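# Move mug from open drawer to desk, close drawer

## Task

Lift the mug out of the open drawer, stand it upright on the desk, and push the drawer completely shut. It fails if the mug drops more than a few centimetres, is struck hard, or ends up not upright, or if the robot topples or finishes leaning. Cabinets must stay roughly where they were, and the final state must hold without the robot propping anything up.

## Robot and tools

Robot: TidyBot++, a four-caster mobile base (0.54 m long, 0.50 m wide, 0.38 m tall) carrying a single seven-joint arm with a two-finger gripper. The shoulder sits 0.12 m ahead of the base centre, 0.68 m off the floor. Cameras: base_camera and wrist_camera; the wrist one looks along the hand. At the start the arm is folded, hand pointing down, wrist up to 0.08 m beyond the base front and elbow up to 1.15 m high.

Frames: base frame has its origin on the floor below the base centre, x forward, y left, z up. hand_pose is reported in it: the point midway between the finger pads, with its z axis running out along the fingers and its y axis the direction the fingers open and close. Odometry frame is the base frame as it was when the scene began; base_odometry heading is positive to the left, -3.142 to 3.142.

execute_actions: argument actions is a list holding one action or nothing (nothing just reports state and pictures). An action may contain base, joints, speeds. base holds exactly one key, each a relative offset from where the base currently is: translate_m (metres, forward positive, -2 to 2), strafe_m (metres, left positive, -2 to 2), rotate_rad (radians, counter-clockwise from above positive, -6.3 to 6.3). joints holds absolute targets by name, in radians except gripper_pos: joint_1_rad any angle (whole arm about vertical; positive is clockwise from above, opposite to rotate_rad); joint_2_rad shoulder -2.249 to 2.249; joint_3_rad any angle; joint_4_rad elbow -2.579 to 2.579; joint_5_rad any angle; joint_6_rad wrist -2.099 to 2.099; joint_7_rad any angle (hand down: positive is counter-clockwise from above; at 1.57 fingers open toward robot left/right); gripper_pos 0 (open) to 1 (closed). Done tolerances: ±0.039 for joints 1-4, ±0.056 for 5-7, ±0.03 gripper. Unbounded joints go the short way; for bigger turns send steps below half a revolution. speeds caps top speed for that action only: translate_m and strafe_m 0.05 to 0.5 m/s, rotate_rad 0.1 to 1.57 rad/s (the maxima are defaults). A base move needing over 8.667 s at its cap is refused, as is any unknown key or out-of-range value (nothing moves then). Motions in one action start together. A joint left out may still be pushing toward an earlier target. cameras: list of base_camera, wrist_camera or all; omitted/null/["all"] gives all, [] none.

wait: seconds, 0 to 10; commands nothing and returns state and pictures. zoom_image: camera plus region [x0, y0, x1, y1] in pixels of that camera's latest full image, origin top-left, at most 504 by 504. finished_scene: scene, the number of the current scene; final, ends it and reports success.

Arm geometry: upper arm 0.42 m, forearm 0.31 m, hand 0.31 m to the hand point. With joint_1_rad 0, joint_3_rad 3.14, joint_5_rad 0 the arm stays in the vertical plane of base x. Tilts from vertical (forward positive): upper arm = joint_2_rad, forearm = joint_2_rad - joint_4_rad, hand = that minus joint_6_rad. Forward reach from the shoulder is the sum of length·sin(tilt); height above it the sum of length·cos(tilt). From joint_3_rad 3.14, raising joint_3_rad or joint_5_rad swings a forward-bent segment to the right. A downward hand reaches about 0.94 m high at most, lower when far out. Joints move up to 1.39 rad/s (1.22 for 5-7). Finger gap is roughly 85·(1 - gripper_pos) mm; closed tips stick out about 20 mm past the hand point; closing squeezes about 96-120 N per finger.

Reading results: base_status and joint_status tell how each commanded motion ended. done: reached (for the base, wheels turned the full amount even if slipping, so a blocked base may say done yet be short). off_target: stopped away and may still push. contact_stop/time_out: gave up, now holds in place. joint command not followed with a cause line: targets withheld by the self-collision check (nothing guards against hitting the base); named joints then read not_followed and may be retried later. Gripper off_target at 1 means something is held; done at 1 means empty. on_its_own lists uncommanded motion. motor_effort gives percent of max per motor with the action's peak in brackets, both noisy and offset. base_tilt in degrees, forward/right positive, about 1 degree bias. ARM HIT flags a hard collision of the arm with itself or the base. MOTOR HOT warns from 60 °C; OVER-TEMPERATURE FAULT at 75 °C lets the arm sag and keys show limit_stop_at_motor_heat; resend the target. A torque sensor hitting its limit (104.5 N m joints 1-4, 51.3 N m joints 5-7) freezes arm and gripper for 10 s and skips the rest of the call.

Corrections: friction and load leave the hand a centimetre or two off, more when stretched out or holding something. To correct, send each joint its previous command plus (wanted minus read). Do not command a loaded joint to its read angle. Trust images over hand_pose. Odometry drifts with slip.

Avoid: dropping or knocking the mug, driving while the arm is snagged high (0.8 m up or more can tip the robot), hard sideways forces on a raised hand, ramming cabinets, and finishing with anything held only by the robot. The robot keeps its last command while you think; long holds with a load heat motors.

Each tool is called after "Emit:" as name([rows], argument=value, ...), one row to a line, values as JSON.

## Session

Emit:
execute_actions(actions=[])

Scene clock: 0.00 s.
base_odometry: x=+0.000 y=+0.000 heading=+0.000 (m, m, rad; odometry frame)
base_tilt: forward=+0.2 right=+0.3 (deg)
base_status: not commanded
joint_positions: joint_1_rad=-0.014 joint_2_rad=-0.343 joint_3_rad=+3.197 joint_4_rad=-2.498 joint_5_rad=+0.014 joint_6_rad=-0.919 joint_7_rad=+1.518 gripper_pos=+0.000
joint_status: not commanded
motor_effort: joint_1_rad=+0 joint_2_rad=-3 joint_3_rad=+0 joint_4_rad=+13 joint_5_rad=+1 joint_6_rad=+0 joint_7_rad=+0 (%)
hand_pose: x=+0.2611 y=-0.0059 z=+0.5943 quat_wxyz=(-0.004, +0.999, -0.042, +0.034) (m; base frame)
pictures: base_camera, wrist_camera
Images, in order (width x height): base_camera 644x364, wrist_camera 644x476.

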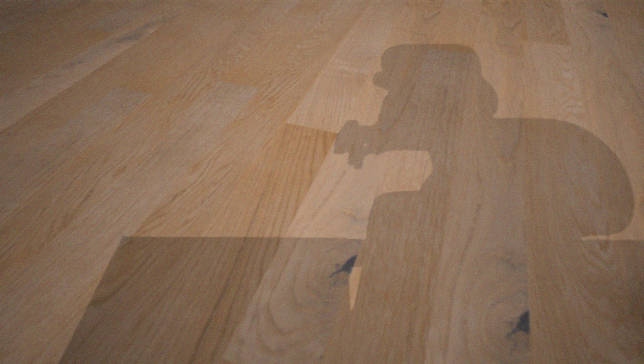

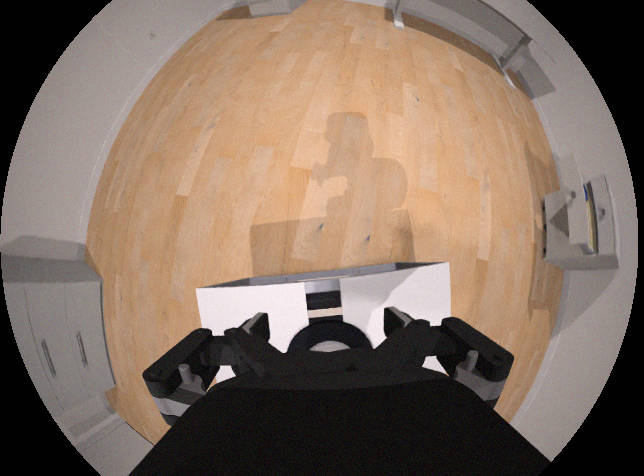

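Emit:
zoom_image(camera="wrist_camera", region=[440, 100, 644, 320])

Emit:
zoom_image(camera="wrist_camera", region=[150, 0, 600, 150])

Emit:
zoom_image(camera="wrist_camera", region=[0, 200, 200, 476])

Region (440, 100, 644, 320) of wrist_camera's 644x476 image, scaled by 2.291; it fills the left 467 columns of this view, and the rest is white.

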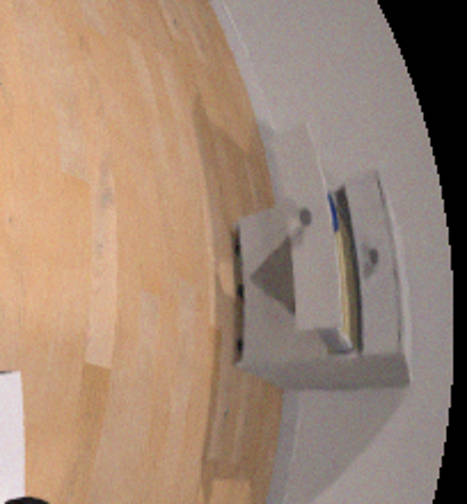

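Region (150, 0, 600, 150) of wrist_camera's 644x476 image, scaled by 1.120.

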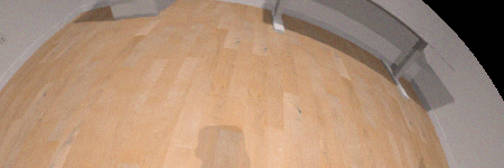

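Region (0, 200, 200, 476) of wrist_camera's 644x476 image, scaled by 1.826; it fills the left 365 columns of this view, and the rest is white.

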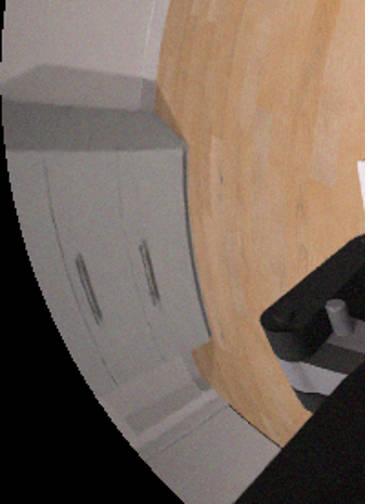

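Emit:
execute_actions([
  {"base": {"rotate_rad": -1.45}, "joints": {"joint_6_rad": -1.8}},
])

Scene clock: 2.77 s.
base_odometry: x=+0.000 y=+0.000 heading=-1.450 (m, m, rad; odometry frame)
base_tilt: forward=+0.3 right=+0.3 (deg)
base_status: done
joint_positions: joint_1_rad=-0.014 joint_2_rad=-0.343 joint_3_rad=+3.197 joint_4_rad=-2.501 joint_5_rad=+0.014 joint_6_rad=-1.100 joint_7_rad=+1.518 gripper_pos=+0.000
joint_status: joint_6_rad not_followed (moved -0.181 of -0.881)
motor_effort: joint_1_rad=+0(1) joint_2_rad=-1(4) joint_3_rad=+0(0) joint_4_rad=+12(17) joint_5_rad=+1(0) joint_6_rad=-1(5) joint_7_rad=+0(0) (%)
hand_pose: x=+0.2035 y=-0.0041 z=+0.5949 quat_wxyz=(-0.003, +0.997, -0.042, -0.058) (m; base frame)
pictures: base_camera, wrist_camera
joint command not followed: on one or more control steps a check withheld the commanded joint targets, and the robot was not sent them on those steps. On the call's last step the targets were still withheld.
cause: the commanded joint targets would bring two parts of the arm too close to each other (its gripper and another part of the arm, with the joints from joint_2_rad to joint_7_rad between them); next, command targets that bring no two parts of the arm closer together.
Images, in order (width x height): base_camera 644x364, wrist_camera 644x476.

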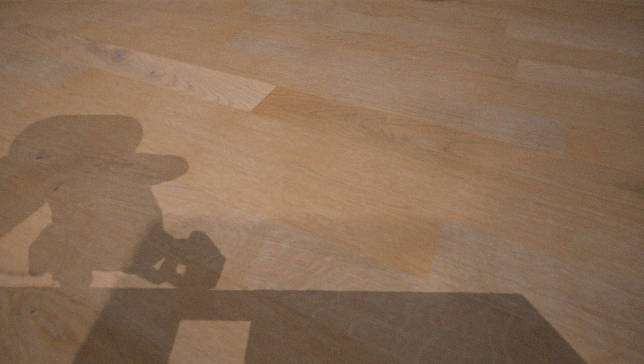

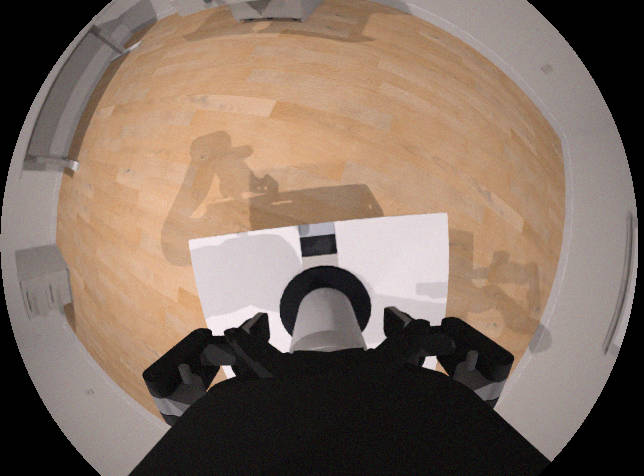

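Emit:
execute_actions([
  {"joints": {"joint_6_rad": 0.2}},
])

Scene clock: 5.47 s.
base_odometry: x=+0.000 y=+0.000 heading=-1.450 (m, m, rad; odometry frame)
base_tilt: forward=+0.2 right=+0.3 (deg)
base_status: not commanded
joint_positions: joint_1_rad=-0.014 joint_2_rad=-0.343 joint_3_rad=+3.197 joint_4_rad=-2.500 joint_5_rad=+0.014 joint_6_rad=+0.189 joint_7_rad=+1.518 gripper_pos=+0.000
joint_status: all done
motor_effort: joint_1_rad=+0(0) joint_2_rad=-7(8) joint_3_rad=+0(0) joint_4_rad=+17(18) joint_5_rad=+1(1) joint_6_rad=+8(9) joint_7_rad=+0(0) (%)
hand_pose: x=+0.5268 y=-0.0155 z=+0.7840 quat_wxyz=(-0.009, +0.832, -0.037, +0.554) (m; base frame)
pictures: base_camera, wrist_camera
joint command not followed: on one or more control steps a check withheld the commanded joint targets, and the robot was not sent them on those steps.
cause: the commanded joint targets would bring two parts of the arm too close to each other (the joints from joint_3_rad to joint_7_rad lie between them); next, command targets that bring no two parts of the arm closer together.
Images, in order (width x height): base_camera 644x364, wrist_camera 644x476.

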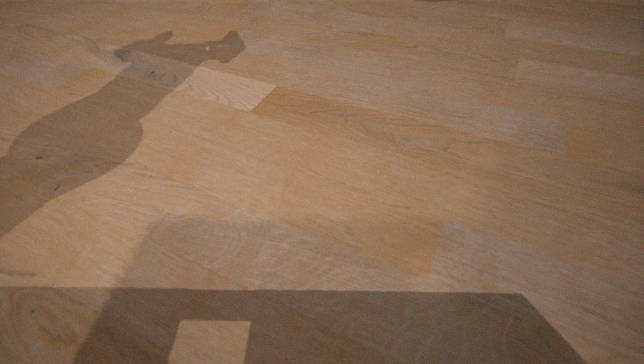

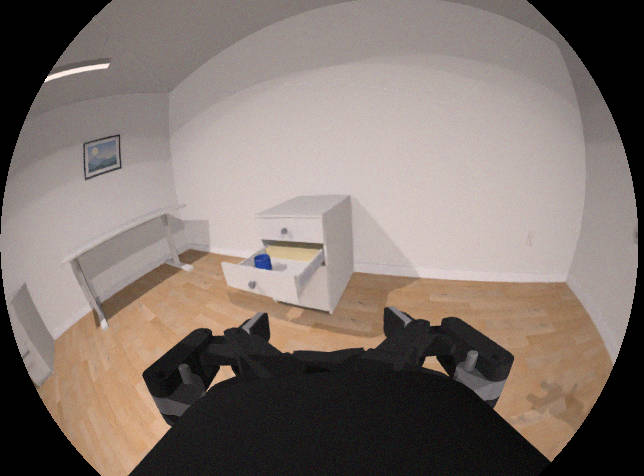

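Emit:
zoom_image(camera="wrist_camera", region=[210, 180, 370, 320])

Region (210, 180, 370, 320) of wrist_camera's 644x476 image, scaled by 3.150; it fills the top 441 rows of this view, and the rest is white.

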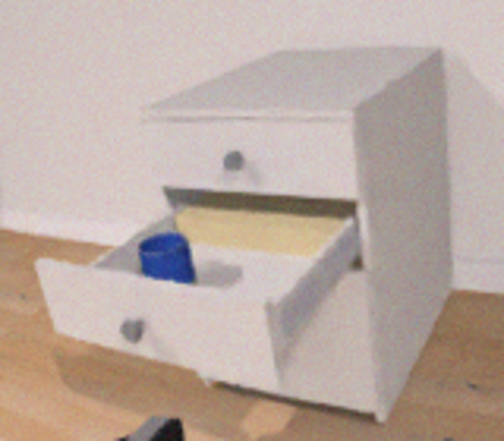

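Emit:
execute_actions([
  {"base": {"rotate_rad": -0.45}, "joints": {"joint_1_rad": -0.5, "joint_3_rad": 3.14, "joint_5_rad": 0.0, "joint_7_rad": 1.57, "joint_6_rad": 0.2}},
])

Scene clock: 9.70 s.
base_odometry: x=+0.000 y=+0.000 heading=-1.899 (m, m, rad; odometry frame)
base_tilt: forward=+0.2 right=+0.3 (deg)
base_status: done
joint_positions: joint_1_rad=-0.490 joint_2_rad=-0.343 joint_3_rad=+3.164 joint_4_rad=-2.500 joint_5_rad=+0.014 joint_6_rad=+0.189 joint_7_rad=+1.525 gripper_pos=+0.000
joint_status: all done
motor_effort: joint_1_rad=-1(1) joint_2_rad=-7(8) joint_3_rad=+0(2) joint_4_rad=+17(17) joint_5_rad=+1(1) joint_6_rad=+8(9) joint_7_rad=+0(1) (%)
hand_pose: x=+0.4821 y=+0.1853 z=+0.7840 quat_wxyz=(-0.141, +0.813, +0.179, +0.536) (m; base frame)
pictures: base_camera, wrist_camera
Images, in order (width x height): base_camera 644x364, wrist_camera 644x476.

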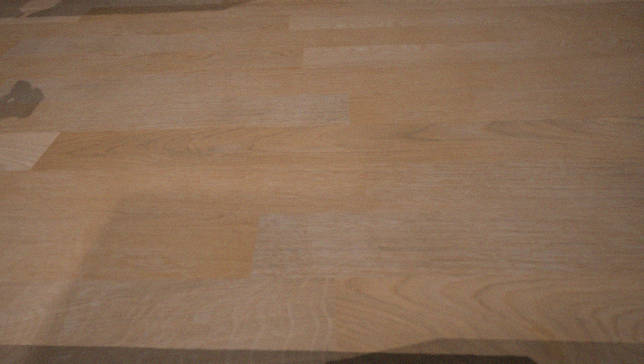

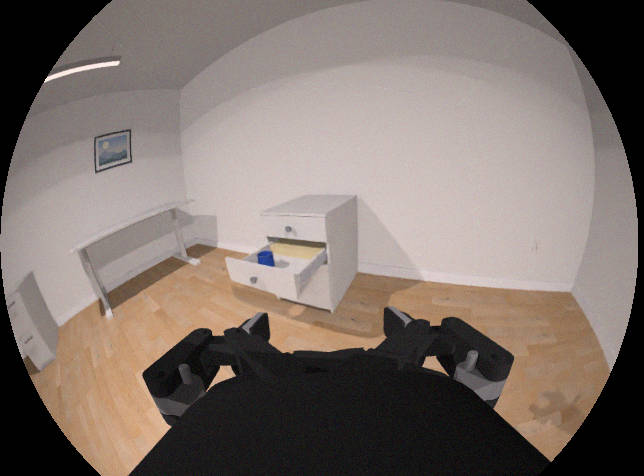

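Emit:
execute_actions([
  {"base": {"strafe_m": 0.75}, "joints": {"joint_1_rad": 0.0, "joint_3_rad": 3.12, "joint_7_rad": 1.6, "joint_6_rad": 0.0}},
])

Scene clock: 13.37 s.
base_odometry: x=+0.710 y=-0.243 heading=-1.900 (m, m, rad; odometry frame)
base_tilt: forward=+0.2 right=+0.3 (deg)
base_status: done
joint_positions: joint_1_rad=-0.012 joint_2_rad=-0.343 joint_3_rad=+3.142 joint_4_rad=-2.500 joint_5_rad=+0.014 joint_6_rad=+0.029 joint_7_rad=+1.554 gripper_pos=+0.000
joint_status: all done
motor_effort: joint_1_rad=+0(1) joint_2_rad=-7(7) joint_3_rad=+0(2) joint_4_rad=+17(17) joint_5_rad=+1(1) joint_6_rad=+7(9) joint_7_rad=+0(0) (%)
hand_pose: x=+0.5036 y=+0.0058 z=+0.7398 quat_wxyz=(-0.004, +0.874, +0.004, +0.486) (m; base frame)
pictures: base_camera, wrist_camera
Images, in order (width x height): base_camera 644x364, wrist_camera 644x476.

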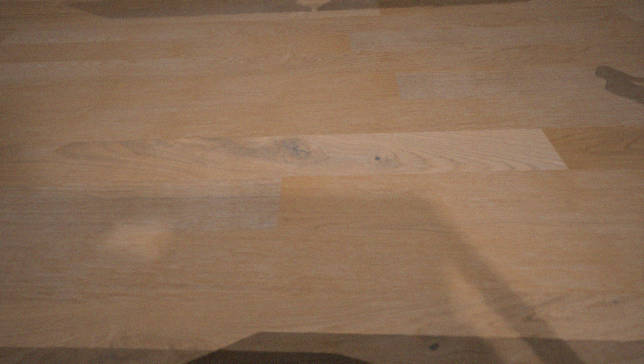

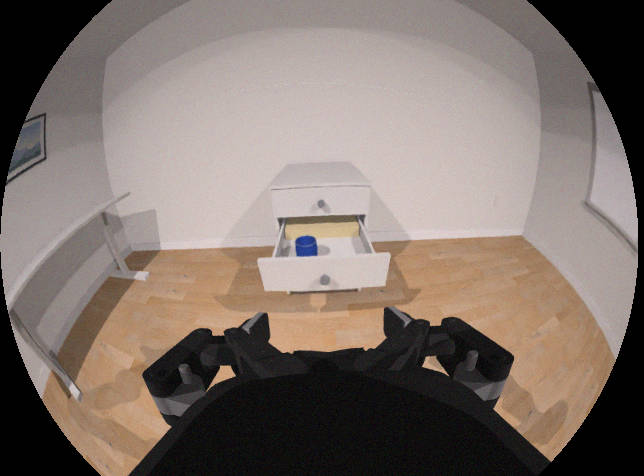

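Emit:
execute_actions([
  {"base": {"rotate_rad": 0.04}, "joints": {"joint_1_rad": 0.012, "joint_2_rad": 0.345, "joint_3_rad": 3.14, "joint_4_rad": -1.606, "joint_5_rad": -0.014, "joint_6_rad": -1.19, "joint_7_rad": 1.585}},
], cameras=[])

Emit:
execute_actions([
  {"base": {"translate_m": 0.3}},
])

Scene clock: 16.33 s.
base_odometry: x=+0.710 y=-0.243 heading=-1.860 (m, m, rad; odometry frame)
base_tilt: forward=+0.2 right=+0.3 (deg)
base_status: done
joint_positions: joint_1_rad=-0.002 joint_2_rad=+0.334 joint_3_rad=+3.140 joint_4_rad=-1.620 joint_5_rad=+0.014 joint_6_rad=-1.162 joint_7_rad=+1.554 gripper_pos=+0.000
joint_status: all done
motor_effort: joint_1_rad=+1(1) joint_2_rad=-30(30) joint_3_rad=-1(2) joint_4_rad=+14(16) joint_5_rad=+1(1) joint_6_rad=+0(8) joint_7_rad=+0(1) (%)
hand_pose: x=+0.5564 y=-0.0011 z=+0.6504 quat_wxyz=(+0.006, +1.000, -0.004, +0.013) (m; base frame)
pictures: none
No camera images: the call's "cameras" was empty. Leave "cameras" out to get every camera's image.

Scene clock: 18.23 s.
base_odometry: x=+0.625 y=-0.531 heading=-1.859 (m, m, rad; odometry frame)
base_tilt: forward=+0.2 right=+0.3 (deg)
base_status: done
joint_positions: joint_1_rad=-0.001 joint_2_rad=+0.342 joint_3_rad=+3.140 joint_4_rad=-1.615 joint_5_rad=+0.014 joint_6_rad=-1.166 joint_7_rad=+1.554 gripper_pos=+0.000
joint_status: not commanded
motor_effort: joint_1_rad=+0(0) joint_2_rad=-30(33) joint_3_rad=-1(1) joint_4_rad=+14(16) joint_5_rad=+1(1) joint_6_rad=+0(0) joint_7_rad=+0(0) (%)
hand_pose: x=+0.5572 y=-0.0016 z=+0.6486 quat_wxyz=(+0.006, +1.000, -0.005, +0.010) (m; base frame)
pictures: base_camera, wrist_camera
Images, in order (width x height): base_camera 644x364, wrist_camera 644x476.

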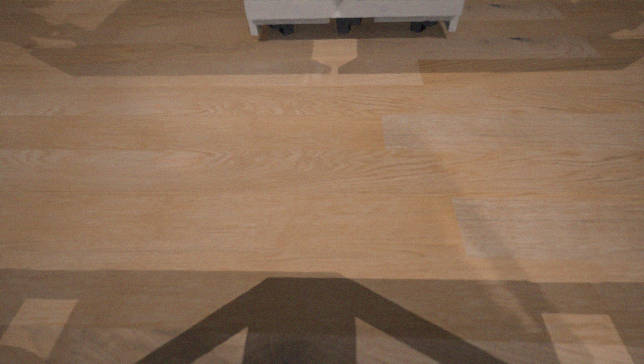

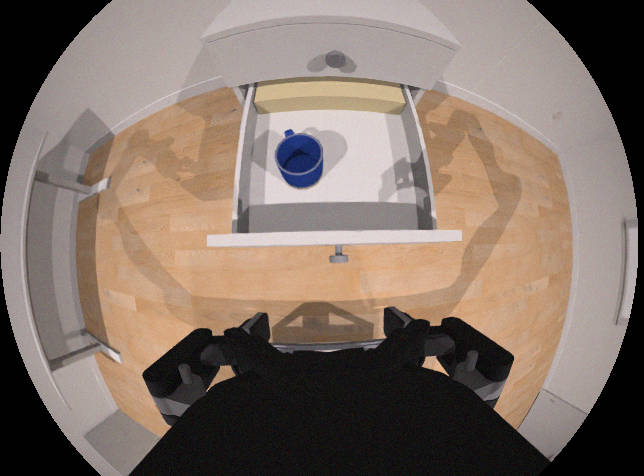

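Emit:
execute_actions([
  {"base": {"translate_m": 0.15}},
])

Scene clock: 21.30 s.
base_odometry: x=+0.582 y=-0.675 heading=-1.859 (m, m, rad; odometry frame)
base_tilt: forward=+0.3 right=+0.3 (deg)
base_status: done
joint_positions: joint_1_rad=-0.001 joint_2_rad=+0.346 joint_3_rad=+3.140 joint_4_rad=-1.613 joint_5_rad=+0.014 joint_6_rad=-1.167 joint_7_rad=+1.554 gripper_pos=+0.000
joint_status: not commanded
motor_effort: joint_1_rad=+0(1) joint_2_rad=-31(33) joint_3_rad=-1(1) joint_4_rad=+14(15) joint_5_rad=+1(1) joint_6_rad=+0(1) joint_7_rad=+0(0) (%)
hand_pose: x=+0.5575 y=-0.0018 z=+0.6475 quat_wxyz=(+0.006, +1.000, -0.005, +0.008) (m; base frame)
pictures: base_camera, wrist_camera
Images, in order (width x height): base_camera 644x364, wrist_camera 644x476.

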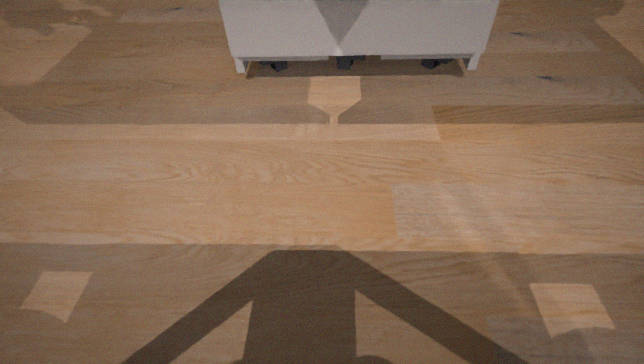

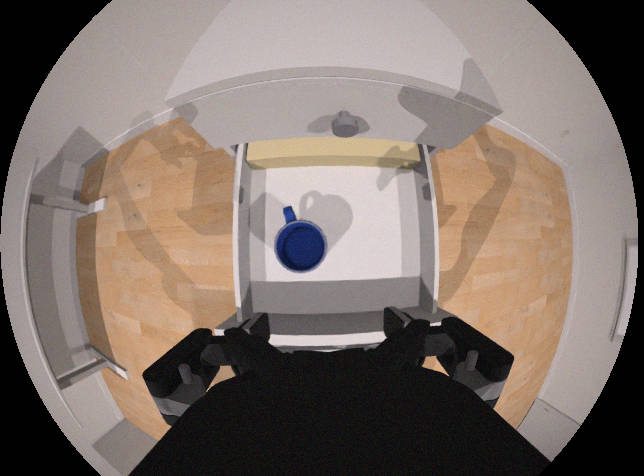

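Emit:
zoom_image(camera="wrist_camera", region=[220, 180, 440, 360])

Region (220, 180, 440, 360) of wrist_camera's 644x476 image, scaled by 2.291; it fills the top 412 rows of this view, and the rest is white.

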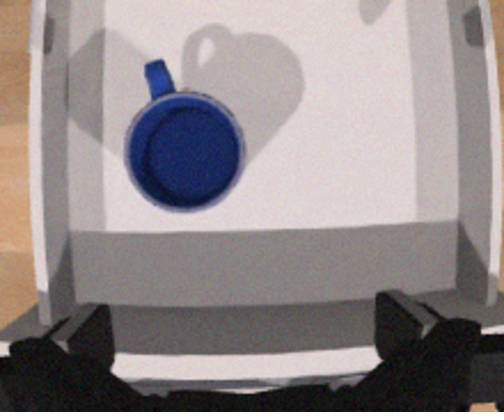

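Emit:
execute_actions([
  {"joints": {"joint_2_rad": 0.6245, "joint_4_rad": -1.609, "joint_6_rad": -0.895, "gripper_pos": 0.45}},
])

Scene clock: 23.90 s.
base_odometry: x=+0.582 y=-0.675 heading=-1.859 (m, m, rad; odometry frame)
base_tilt: forward=+0.3 right=+0.3 (deg)
base_status: not commanded
joint_positions: joint_1_rad=-0.001 joint_2_rad=+0.627 joint_3_rad=+3.140 joint_4_rad=-1.613 joint_5_rad=+0.014 joint_6_rad=-0.922 joint_7_rad=+1.554 gripper_pos=+0.450
joint_status: all done
motor_effort: joint_1_rad=+0(0) joint_2_rad=-38(40) joint_3_rad=-1(1) joint_4_rad=+11(14) joint_5_rad=+1(1) joint_6_rad=+0(1) joint_7_rad=+0(0) (%)
hand_pose: x=+0.6059 y=-0.0012 z=+0.5162 quat_wxyz=(+0.005, +1.000, -0.003, -0.010) (m; base frame)
pictures: base_camera, wrist_camera
Images, in order (width x height): base_camera 644x364, wrist_camera 644x476.

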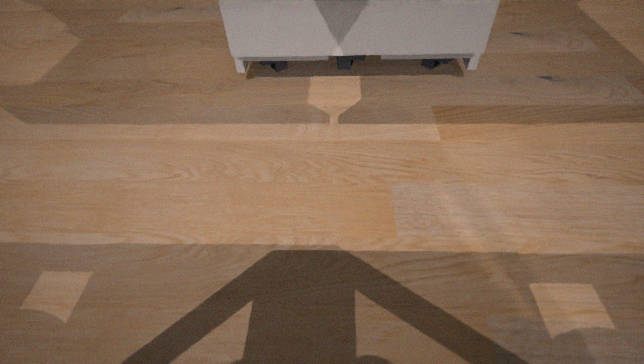

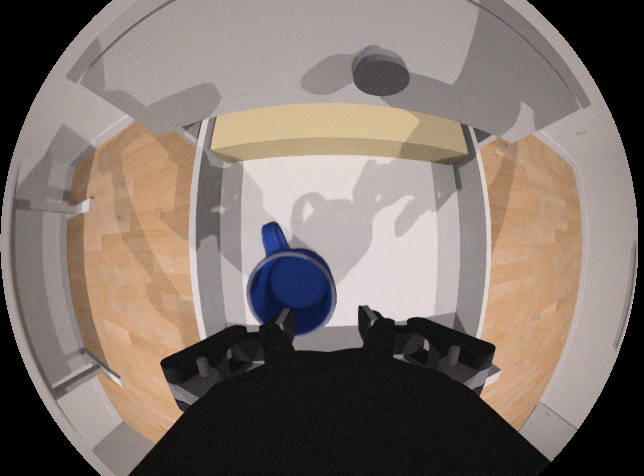

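Emit:
execute_actions([
  {"joints": {"joint_1_rad": 0.033, "joint_2_rad": 0.691, "joint_6_rad": -0.808}},
])

Scene clock: 25.87 s.
base_odometry: x=+0.582 y=-0.675 heading=-1.859 (m, m, rad; odometry frame)
base_tilt: forward=+0.3 right=+0.3 (deg)
base_status: not commanded
joint_positions: joint_1_rad=+0.023 joint_2_rad=+0.686 joint_3_rad=+3.140 joint_4_rad=-1.613 joint_5_rad=+0.014 joint_6_rad=-0.833 joint_7_rad=+1.554 gripper_pos=+0.450
joint_status: all done
motor_effort: joint_1_rad=+0(0) joint_2_rad=-39(41) joint_3_rad=-1(1) joint_4_rad=+11(12) joint_5_rad=+1(1) joint_6_rad=+1(1) joint_7_rad=+0(0) (%)
hand_pose: x=+0.6228 y=-0.0127 z=+0.4871 quat_wxyz=(+0.005, +1.000, -0.015, +0.005) (m; base frame)
pictures: base_camera, wrist_camera
Images, in order (width x height): base_camera 644x364, wrist_camera 644x476.

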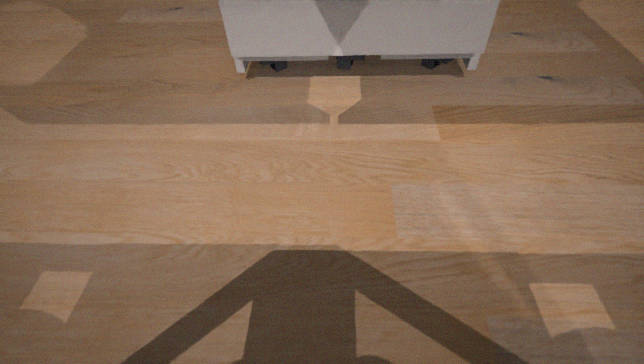

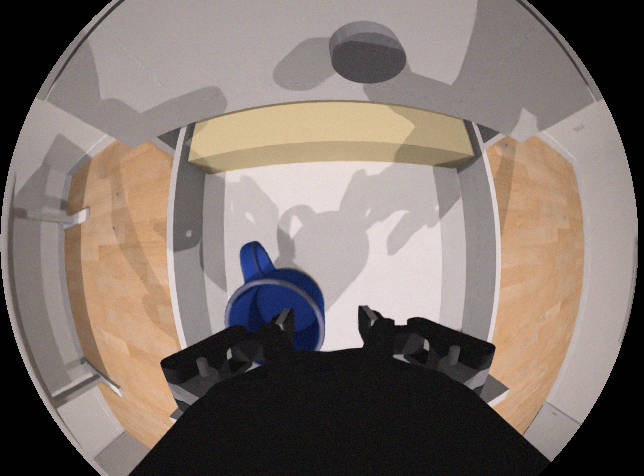

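Emit:
zoom_image(camera="wrist_camera", region=[210, 230, 410, 380])

Region (210, 230, 410, 380) of wrist_camera's 644x476 image, scaled by 2.520; it fills the top 378 rows of this view, and the rest is white.

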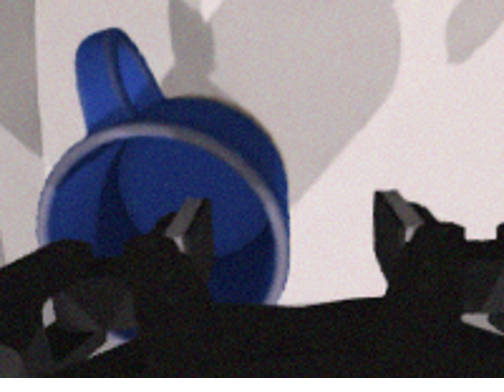

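Emit:
execute_actions([
  {"joints": {"joint_2_rad": 0.746, "joint_4_rad": -1.672, "joint_6_rad": -0.712}},
])

Scene clock: 27.47 s.
base_odometry: x=+0.582 y=-0.675 heading=-1.859 (m, m, rad; odometry frame)
base_tilt: forward=+0.3 right=+0.3 (deg)
base_status: not commanded
joint_positions: joint_1_rad=+0.023 joint_2_rad=+0.742 joint_3_rad=+3.140 joint_4_rad=-1.663 joint_5_rad=+0.014 joint_6_rad=-0.739 joint_7_rad=+1.554 gripper_pos=+0.450
joint_status: all done
motor_effort: joint_1_rad=+0(0) joint_2_rad=-40(43) joint_3_rad=-1(1) joint_4_rad=+10(11) joint_5_rad=+1(1) joint_6_rad=+0(1) joint_7_rad=+0(0) (%)
hand_pose: x=+0.6133 y=-0.0122 z=+0.4476 quat_wxyz=(+0.004, +1.000, -0.014, -0.002) (m; base frame)
pictures: base_camera, wrist_camera
Images, in order (width x height): base_camera 644x364, wrist_camera 644x476.

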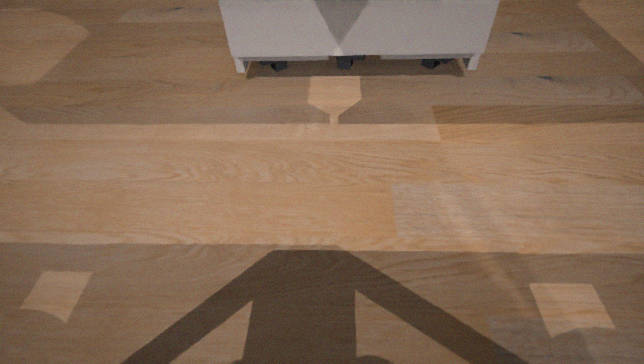

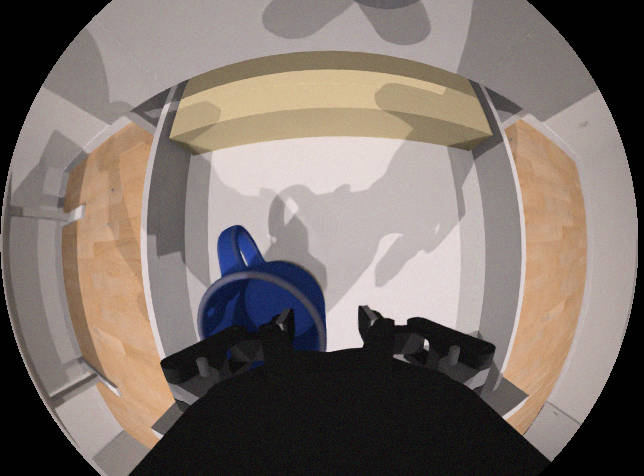

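Emit:
zoom_image(camera="wrist_camera", region=[180, 210, 420, 390])

Region (180, 210, 420, 390) of wrist_camera's 644x476 image, scaled by 2.100; it fills the top 378 rows of this view, and the rest is white.

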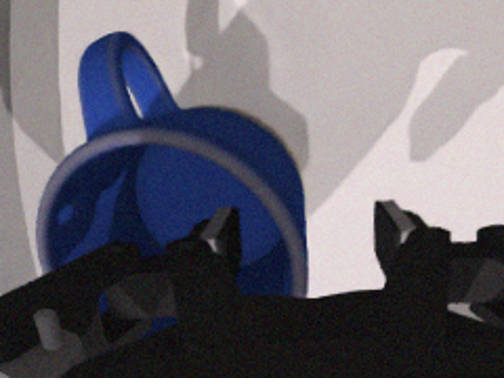

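Emit:
execute_actions([
  {"joints": {"gripper_pos": 1.0}},
])

Scene clock: 28.70 s.
base_odometry: x=+0.582 y=-0.674 heading=-1.859 (m, m, rad; odometry frame)
base_tilt: forward=+0.2 right=+0.3 (deg)
base_status: not commanded
joint_positions: joint_1_rad=+0.023 joint_2_rad=+0.742 joint_3_rad=+3.140 joint_4_rad=-1.664 joint_5_rad=+0.012 joint_6_rad=-0.736 joint_7_rad=+1.554 gripper_pos=+0.953
joint_status: gripper_pos off_target (ended at +0.953, target +1.000)
motor_effort: joint_1_rad=+0(2) joint_2_rad=-39(41) joint_3_rad=-1(2) joint_4_rad=+9(11) joint_5_rad=+1(2) joint_6_rad=-1(2) joint_7_rad=+0(0) (%)
hand_pose: x=+0.6143 y=-0.0119 z=+0.4479 quat_wxyz=(+0.004, +1.000, -0.015, +0.000) (m; base frame)
pictures: base_camera, wrist_camera
Images, in order (width x height): base_camera 644x364, wrist_camera 644x476.

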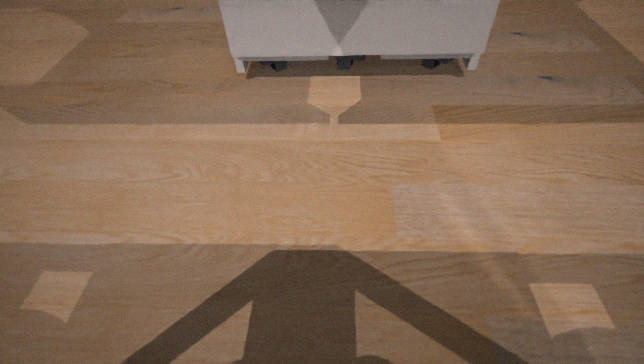

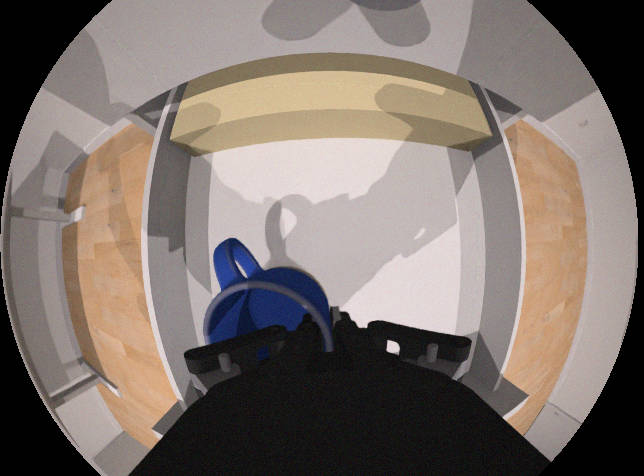

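Emit:
execute_actions([
  {"joints": {"joint_2_rad": 0.56, "joint_6_rad": -0.945, "gripper_pos": 1.0}},
])

Scene clock: 30.43 s.
base_odometry: x=+0.582 y=-0.674 heading=-1.859 (m, m, rad; odometry frame)
base_tilt: forward=+0.2 right=+0.3 (deg)
base_status: not commanded
joint_positions: joint_1_rad=+0.023 joint_2_rad=+0.571 joint_3_rad=+3.140 joint_4_rad=-1.668 joint_5_rad=+0.012 joint_6_rad=-0.918 joint_7_rad=+1.554 gripper_pos=+0.953
joint_status: gripper_pos off_target (ended at +0.953, target +1.000); the others done
motor_effort: joint_1_rad=+0(1) joint_2_rad=-38(46) joint_3_rad=-1(1) joint_4_rad=+13(13) joint_5_rad=+0(1) joint_6_rad=+0(0) joint_7_rad=+0(0) (%)
hand_pose: x=+0.5882 y=-0.0118 z=+0.5299 quat_wxyz=(+0.004, +1.000, -0.016, -0.008) (m; base frame)
pictures: base_camera, wrist_camera
Images, in order (width x height): base_camera 644x364, wrist_camera 644x476.

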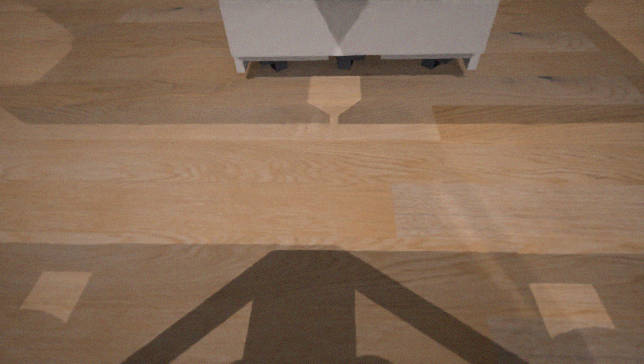

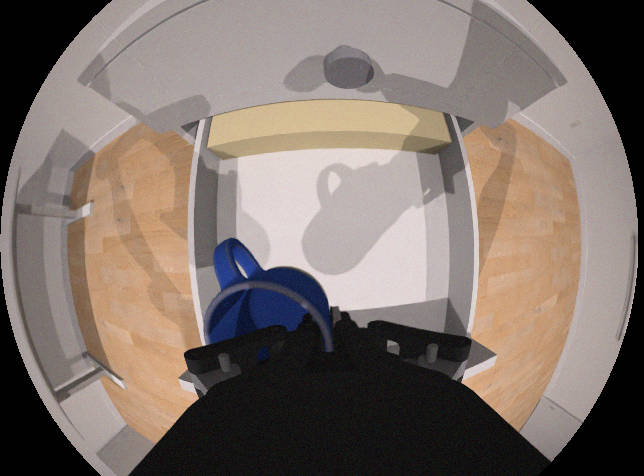

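Mug is held. Continue lifting.

Emit:
execute_actions([
  {"joints": {"joint_2_rad": 0.30, "joint_4_rad": -1.66, "joint_6_rad": -1.20, "gripper_pos": 1.0}},
])

Scene clock: 31.83 s.
base_odometry: x=+0.582 y=-0.674 heading=-1.859 (m, m, rad; odometry frame)
base_tilt: forward=+0.3 right=+0.3 (deg)
base_status: not commanded
joint_positions: joint_1_rad=+0.023 joint_2_rad=+0.310 joint_3_rad=+3.140 joint_4_rad=-1.668 joint_5_rad=+0.012 joint_6_rad=-1.174 joint_7_rad=+1.554 gripper_pos=+0.953
joint_status: gripper_pos off_target (ended at +0.953, target +1.000); the others done
motor_effort: joint_1_rad=+1(0) joint_2_rad=-32(41) joint_3_rad=-1(1) joint_4_rad=+15(15) joint_5_rad=+1(1) joint_6_rad=-1(0) joint_7_rad=+0(0) (%)
hand_pose: x=+0.5327 y=-0.0111 z=+0.6468 quat_wxyz=(+0.005, +1.000, -0.017, -0.005) (m; base frame)
pictures: base_camera, wrist_camera
Images, in order (width x height): base_camera 644x364, wrist_camera 644x476.

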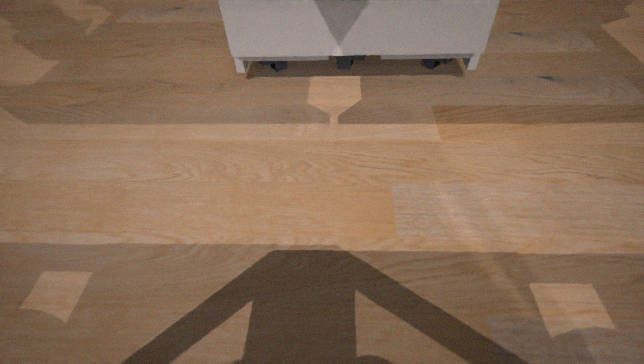

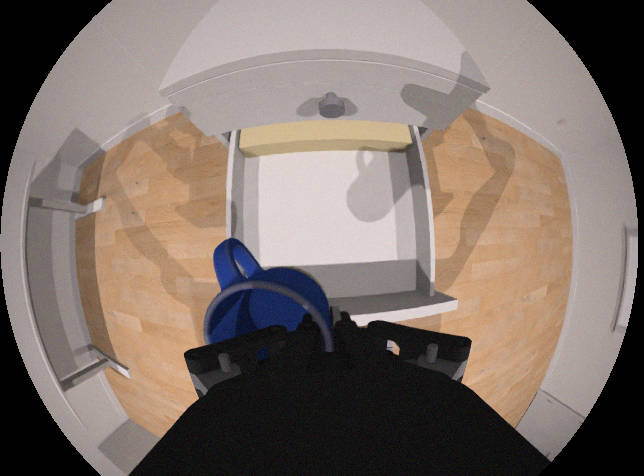

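Emit:
execute_actions([
  {"base": {"translate_m": -0.1}, "joints": {"joint_2_rad": 0.07, "joint_4_rad": -1.18, "joint_6_rad": -1.895, "gripper_pos": 1.0}},
], cameras=[])

Emit:
execute_actions([
  {"base": {"rotate_rad": 1.57}, "speeds": {"rotate_rad": 1.0}},
])

Scene clock: 34.60 s.
base_odometry: x=+0.610 y=-0.579 heading=-1.859 (m, m, rad; odometry frame)
base_tilt: forward=+0.2 right=+0.3 (deg)
base_status: done
joint_positions: joint_1_rad=+0.023 joint_2_rad=+0.085 joint_3_rad=+3.140 joint_4_rad=-1.201 joint_5_rad=+0.012 joint_6_rad=-1.870 joint_7_rad=+1.554 gripper_pos=+0.953
joint_status: gripper_pos off_target (ended at +0.953, target +1.000); the others done
motor_effort: joint_1_rad=+0(2) joint_2_rad=-24(35) joint_3_rad=+0(1) joint_4_rad=+16(18) joint_5_rad=+1(1) joint_6_rad=+0(0) joint_7_rad=+0(0) (%)
hand_pose: x=+0.4519 y=-0.0095 z=+0.8783 quat_wxyz=(+0.006, +1.000, -0.021, -0.007) (m; base frame)
pictures: none
No camera images: the call's "cameras" was empty. Leave "cameras" out to get every camera's image.

Scene clock: 37.13 s.
base_odometry: x=+0.611 y=-0.579 heading=-0.289 (m, m, rad; odometry frame)
base_tilt: forward=+0.3 right=+0.3 (deg)
base_status: done
joint_positions: joint_1_rad=+0.029 joint_2_rad=+0.085 joint_3_rad=+3.140 joint_4_rad=-1.200 joint_5_rad=+0.011 joint_6_rad=-1.870 joint_7_rad=+1.554 gripper_pos=+0.953
joint_status: not commanded
motor_effort: joint_1_rad=+0(2) joint_2_rad=-23(25) joint_3_rad=+0(2) joint_4_rad=+17(16) joint_5_rad=+1(1) joint_6_rad=+0(0) joint_7_rad=+0(0) (%)
hand_pose: x=+0.4518 y=-0.0114 z=+0.8783 quat_wxyz=(+0.005, +1.000, -0.024, -0.007) (m; base frame)
pictures: base_camera, wrist_camera
Images, in order (width x height): base_camera 644x364, wrist_camera 644x476.

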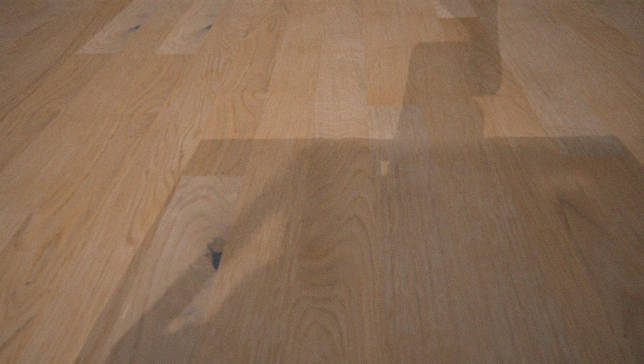

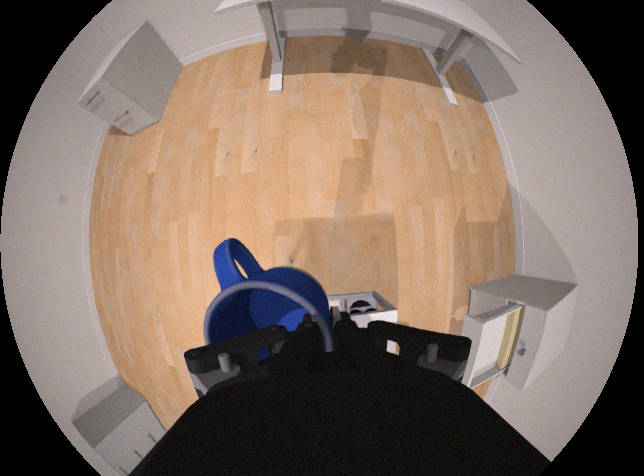

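Emit:
execute_actions([
  {"base": {"translate_m": 0.65}},
])

Scene clock: 40.30 s.
base_odometry: x=+1.234 y=-0.763 heading=-0.288 (m, m, rad; odometry frame)
base_tilt: forward=+0.3 right=+0.4 (deg)
base_status: done
joint_positions: joint_1_rad=+0.029 joint_2_rad=+0.083 joint_3_rad=+3.140 joint_4_rad=-1.200 joint_5_rad=+0.011 joint_6_rad=-1.872 joint_7_rad=+1.554 gripper_pos=+0.953
joint_status: not commanded
motor_effort: joint_1_rad=+0(0) joint_2_rad=-23(27) joint_3_rad=+0(1) joint_4_rad=+17(17) joint_5_rad=+1(1) joint_6_rad=+0(1) joint_7_rad=+0(0) (%)
hand_pose: x=+0.4508 y=-0.0113 z=+0.8789 quat_wxyz=(+0.005, +1.000, -0.024, -0.007) (m; base frame)
pictures: base_camera, wrist_camera
Images, in order (width x height): base_camera 644x364, wrist_camera 644x476.

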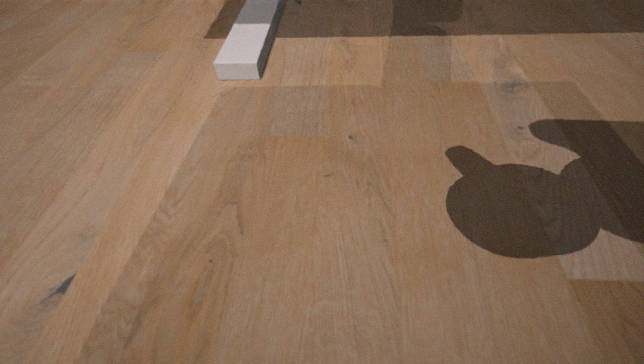

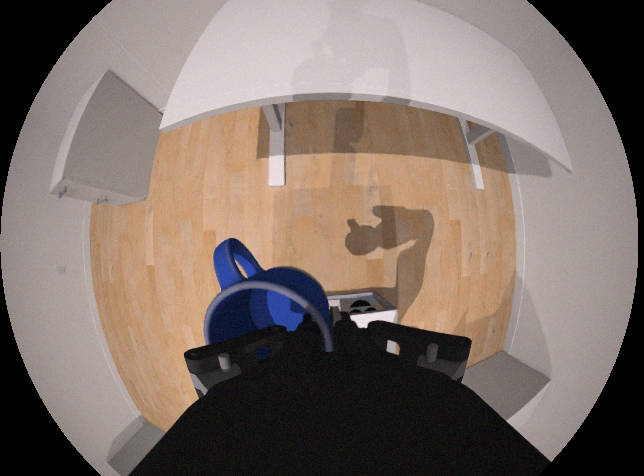

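Emit:
execute_actions([
  {"base": {"translate_m": 0.18}},
])

Scene clock: 42.87 s.
base_odometry: x=+1.407 y=-0.814 heading=-0.288 (m, m, rad; odometry frame)
base_tilt: forward=+0.3 right=+0.3 (deg)
base_status: done
joint_positions: joint_1_rad=+0.029 joint_2_rad=+0.087 joint_3_rad=+3.140 joint_4_rad=-1.200 joint_5_rad=+0.011 joint_6_rad=-1.873 joint_7_rad=+1.554 gripper_pos=+0.953
joint_status: not commanded
motor_effort: joint_1_rad=+0(0) joint_2_rad=-23(28) joint_3_rad=+0(1) joint_4_rad=+16(16) joint_5_rad=+1(1) joint_6_rad=+0(1) joint_7_rad=+0(0) (%)
hand_pose: x=+0.4514 y=-0.0114 z=+0.8777 quat_wxyz=(+0.005, +1.000, -0.024, -0.009) (m; base frame)
pictures: base_camera, wrist_camera
Images, in order (width x height): base_camera 644x364, wrist_camera 644x476.

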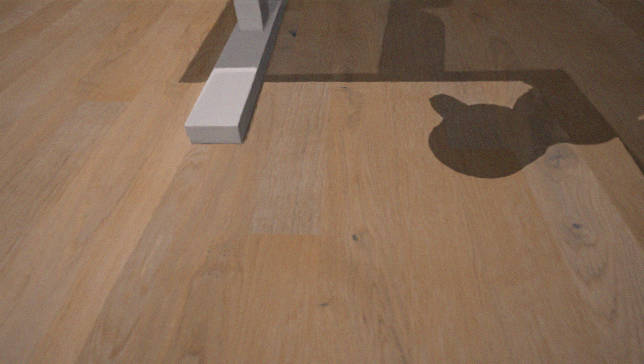

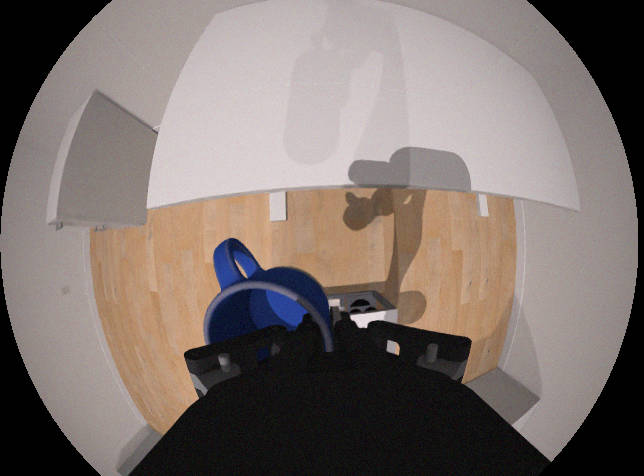

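Emit:
execute_actions([
  {"base": {"translate_m": 0.22}, "joints": {"joint_2_rad": 0.255, "joint_4_rad": -1.087, "joint_6_rad": -1.753, "gripper_pos": 1.0}, "speeds": {"translate_m": 0.3}},
])

Scene clock: 45.13 s.
base_odometry: x=+1.618 y=-0.877 heading=-0.287 (m, m, rad; odometry frame)
base_tilt: forward=+0.2 right=+0.3 (deg)
base_status: done
joint_positions: joint_1_rad=+0.029 joint_2_rad=+0.280 joint_3_rad=+3.140 joint_4_rad=-1.108 joint_5_rad=+0.011 joint_6_rad=-1.772 joint_7_rad=+1.554 gripper_pos=+0.953
joint_status: gripper_pos off_target (ended at +0.953, target +1.000); the others done
motor_effort: joint_1_rad=+0(0) joint_2_rad=-32(38) joint_3_rad=-1(1) joint_4_rad=+17(18) joint_5_rad=+1(0) joint_6_rad=+0(2) joint_7_rad=+0(0) (%)
hand_pose: x=+0.5384 y=-0.0139 z=+0.8320 quat_wxyz=(+0.005, +1.000, -0.023, -0.009) (m; base frame)
pictures: base_camera, wrist_camera
Images, in order (width x height): base_camera 644x364, wrist_camera 644x476.

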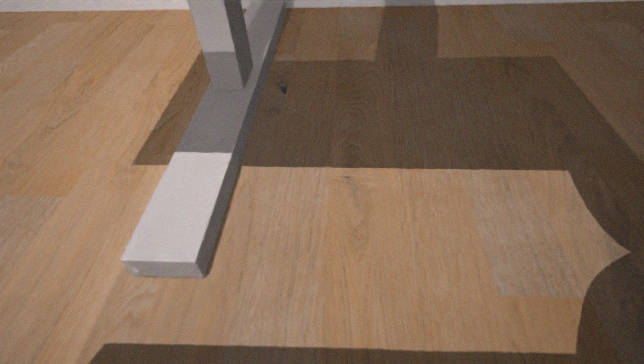

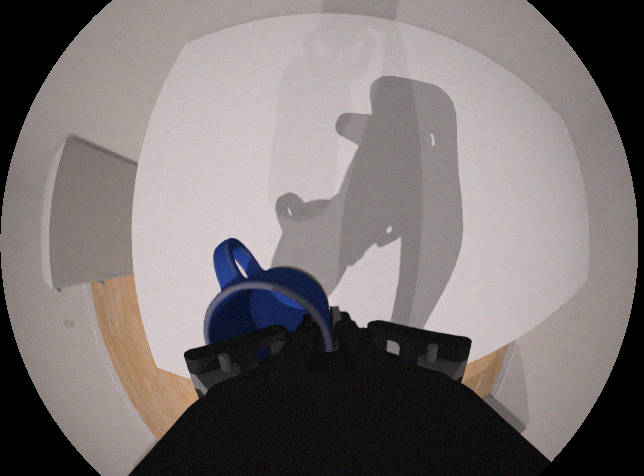

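Emit:
execute_actions([
  {"joints": {"joint_2_rad": 0.32, "joint_6_rad": -1.675, "gripper_pos": 1.0}},
])

Scene clock: 46.43 s.
base_odometry: x=+1.618 y=-0.877 heading=-0.287 (m, m, rad; odometry frame)
base_tilt: forward=+0.3 right=+0.3 (deg)
base_status: not commanded
joint_positions: joint_1_rad=+0.029 joint_2_rad=+0.329 joint_3_rad=+3.140 joint_4_rad=-1.108 joint_5_rad=+0.011 joint_6_rad=-1.699 joint_7_rad=+1.554 gripper_pos=+0.953
joint_status: gripper_pos off_target (ended at +0.953, target +1.000); the others done
motor_effort: joint_1_rad=+0(0) joint_2_rad=-35(37) joint_3_rad=+0(1) joint_4_rad=+17(17) joint_5_rad=+1(1) joint_6_rad=+0(1) joint_7_rad=+0(0) (%)
hand_pose: x=+0.5680 y=-0.0148 z=+0.8105 quat_wxyz=(+0.005, +1.000, -0.023, +0.003) (m; base frame)
pictures: base_camera, wrist_camera
Images, in order (width x height): base_camera 644x364, wrist_camera 644x476.

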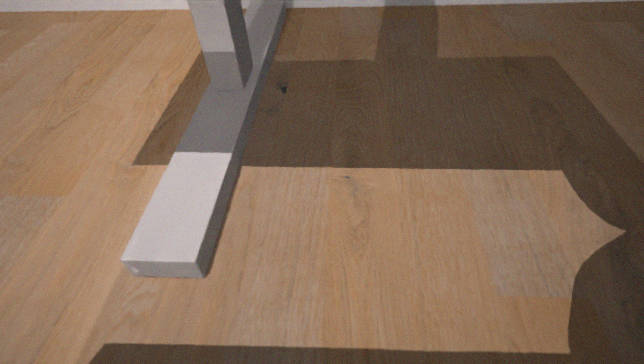

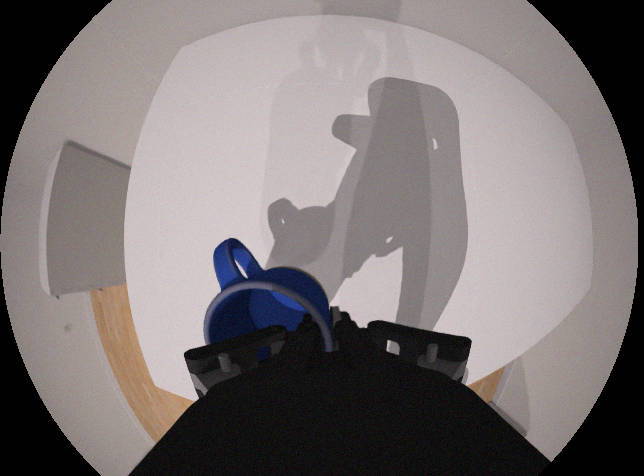

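Emit:
execute_actions([
  {"joints": {"joint_2_rad": 0.372, "joint_6_rad": -1.622, "gripper_pos": 1.0}},
])

Scene clock: 47.53 s.
base_odometry: x=+1.618 y=-0.877 heading=-0.287 (m, m, rad; odometry frame)
base_tilt: forward=+0.3 right=+0.3 (deg)
base_status: not commanded
joint_positions: joint_1_rad=+0.029 joint_2_rad=+0.381 joint_3_rad=+3.140 joint_4_rad=-1.108 joint_5_rad=+0.011 joint_6_rad=-1.647 joint_7_rad=+1.554 gripper_pos=+0.953
joint_status: gripper_pos off_target (ended at +0.953, target +1.000); the others done
motor_effort: joint_1_rad=+1(0) joint_2_rad=-37(38) joint_3_rad=-1(1) joint_4_rad=+17(18) joint_5_rad=+1(1) joint_6_rad=+0(0) joint_7_rad=+0(0) (%)
hand_pose: x=+0.5902 y=-0.0155 z=+0.7869 quat_wxyz=(+0.005, +1.000, -0.023, +0.003) (m; base frame)
pictures: base_camera, wrist_camera
Images, in order (width x height): base_camera 644x364, wrist_camera 644x476.

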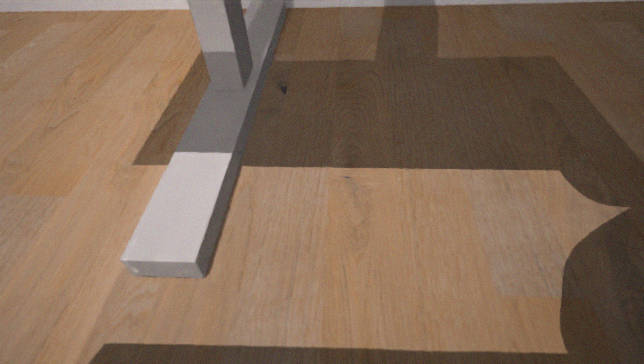

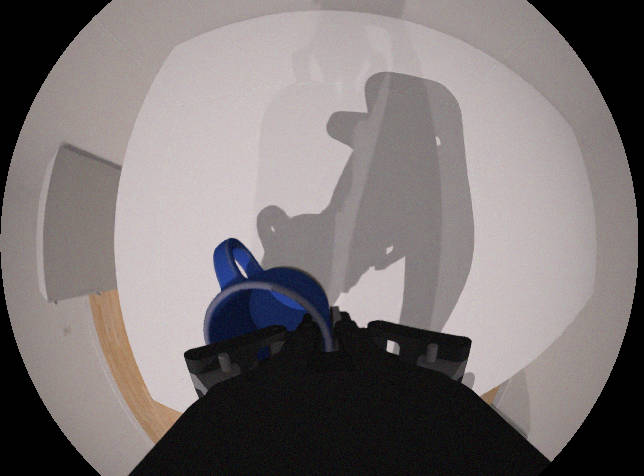

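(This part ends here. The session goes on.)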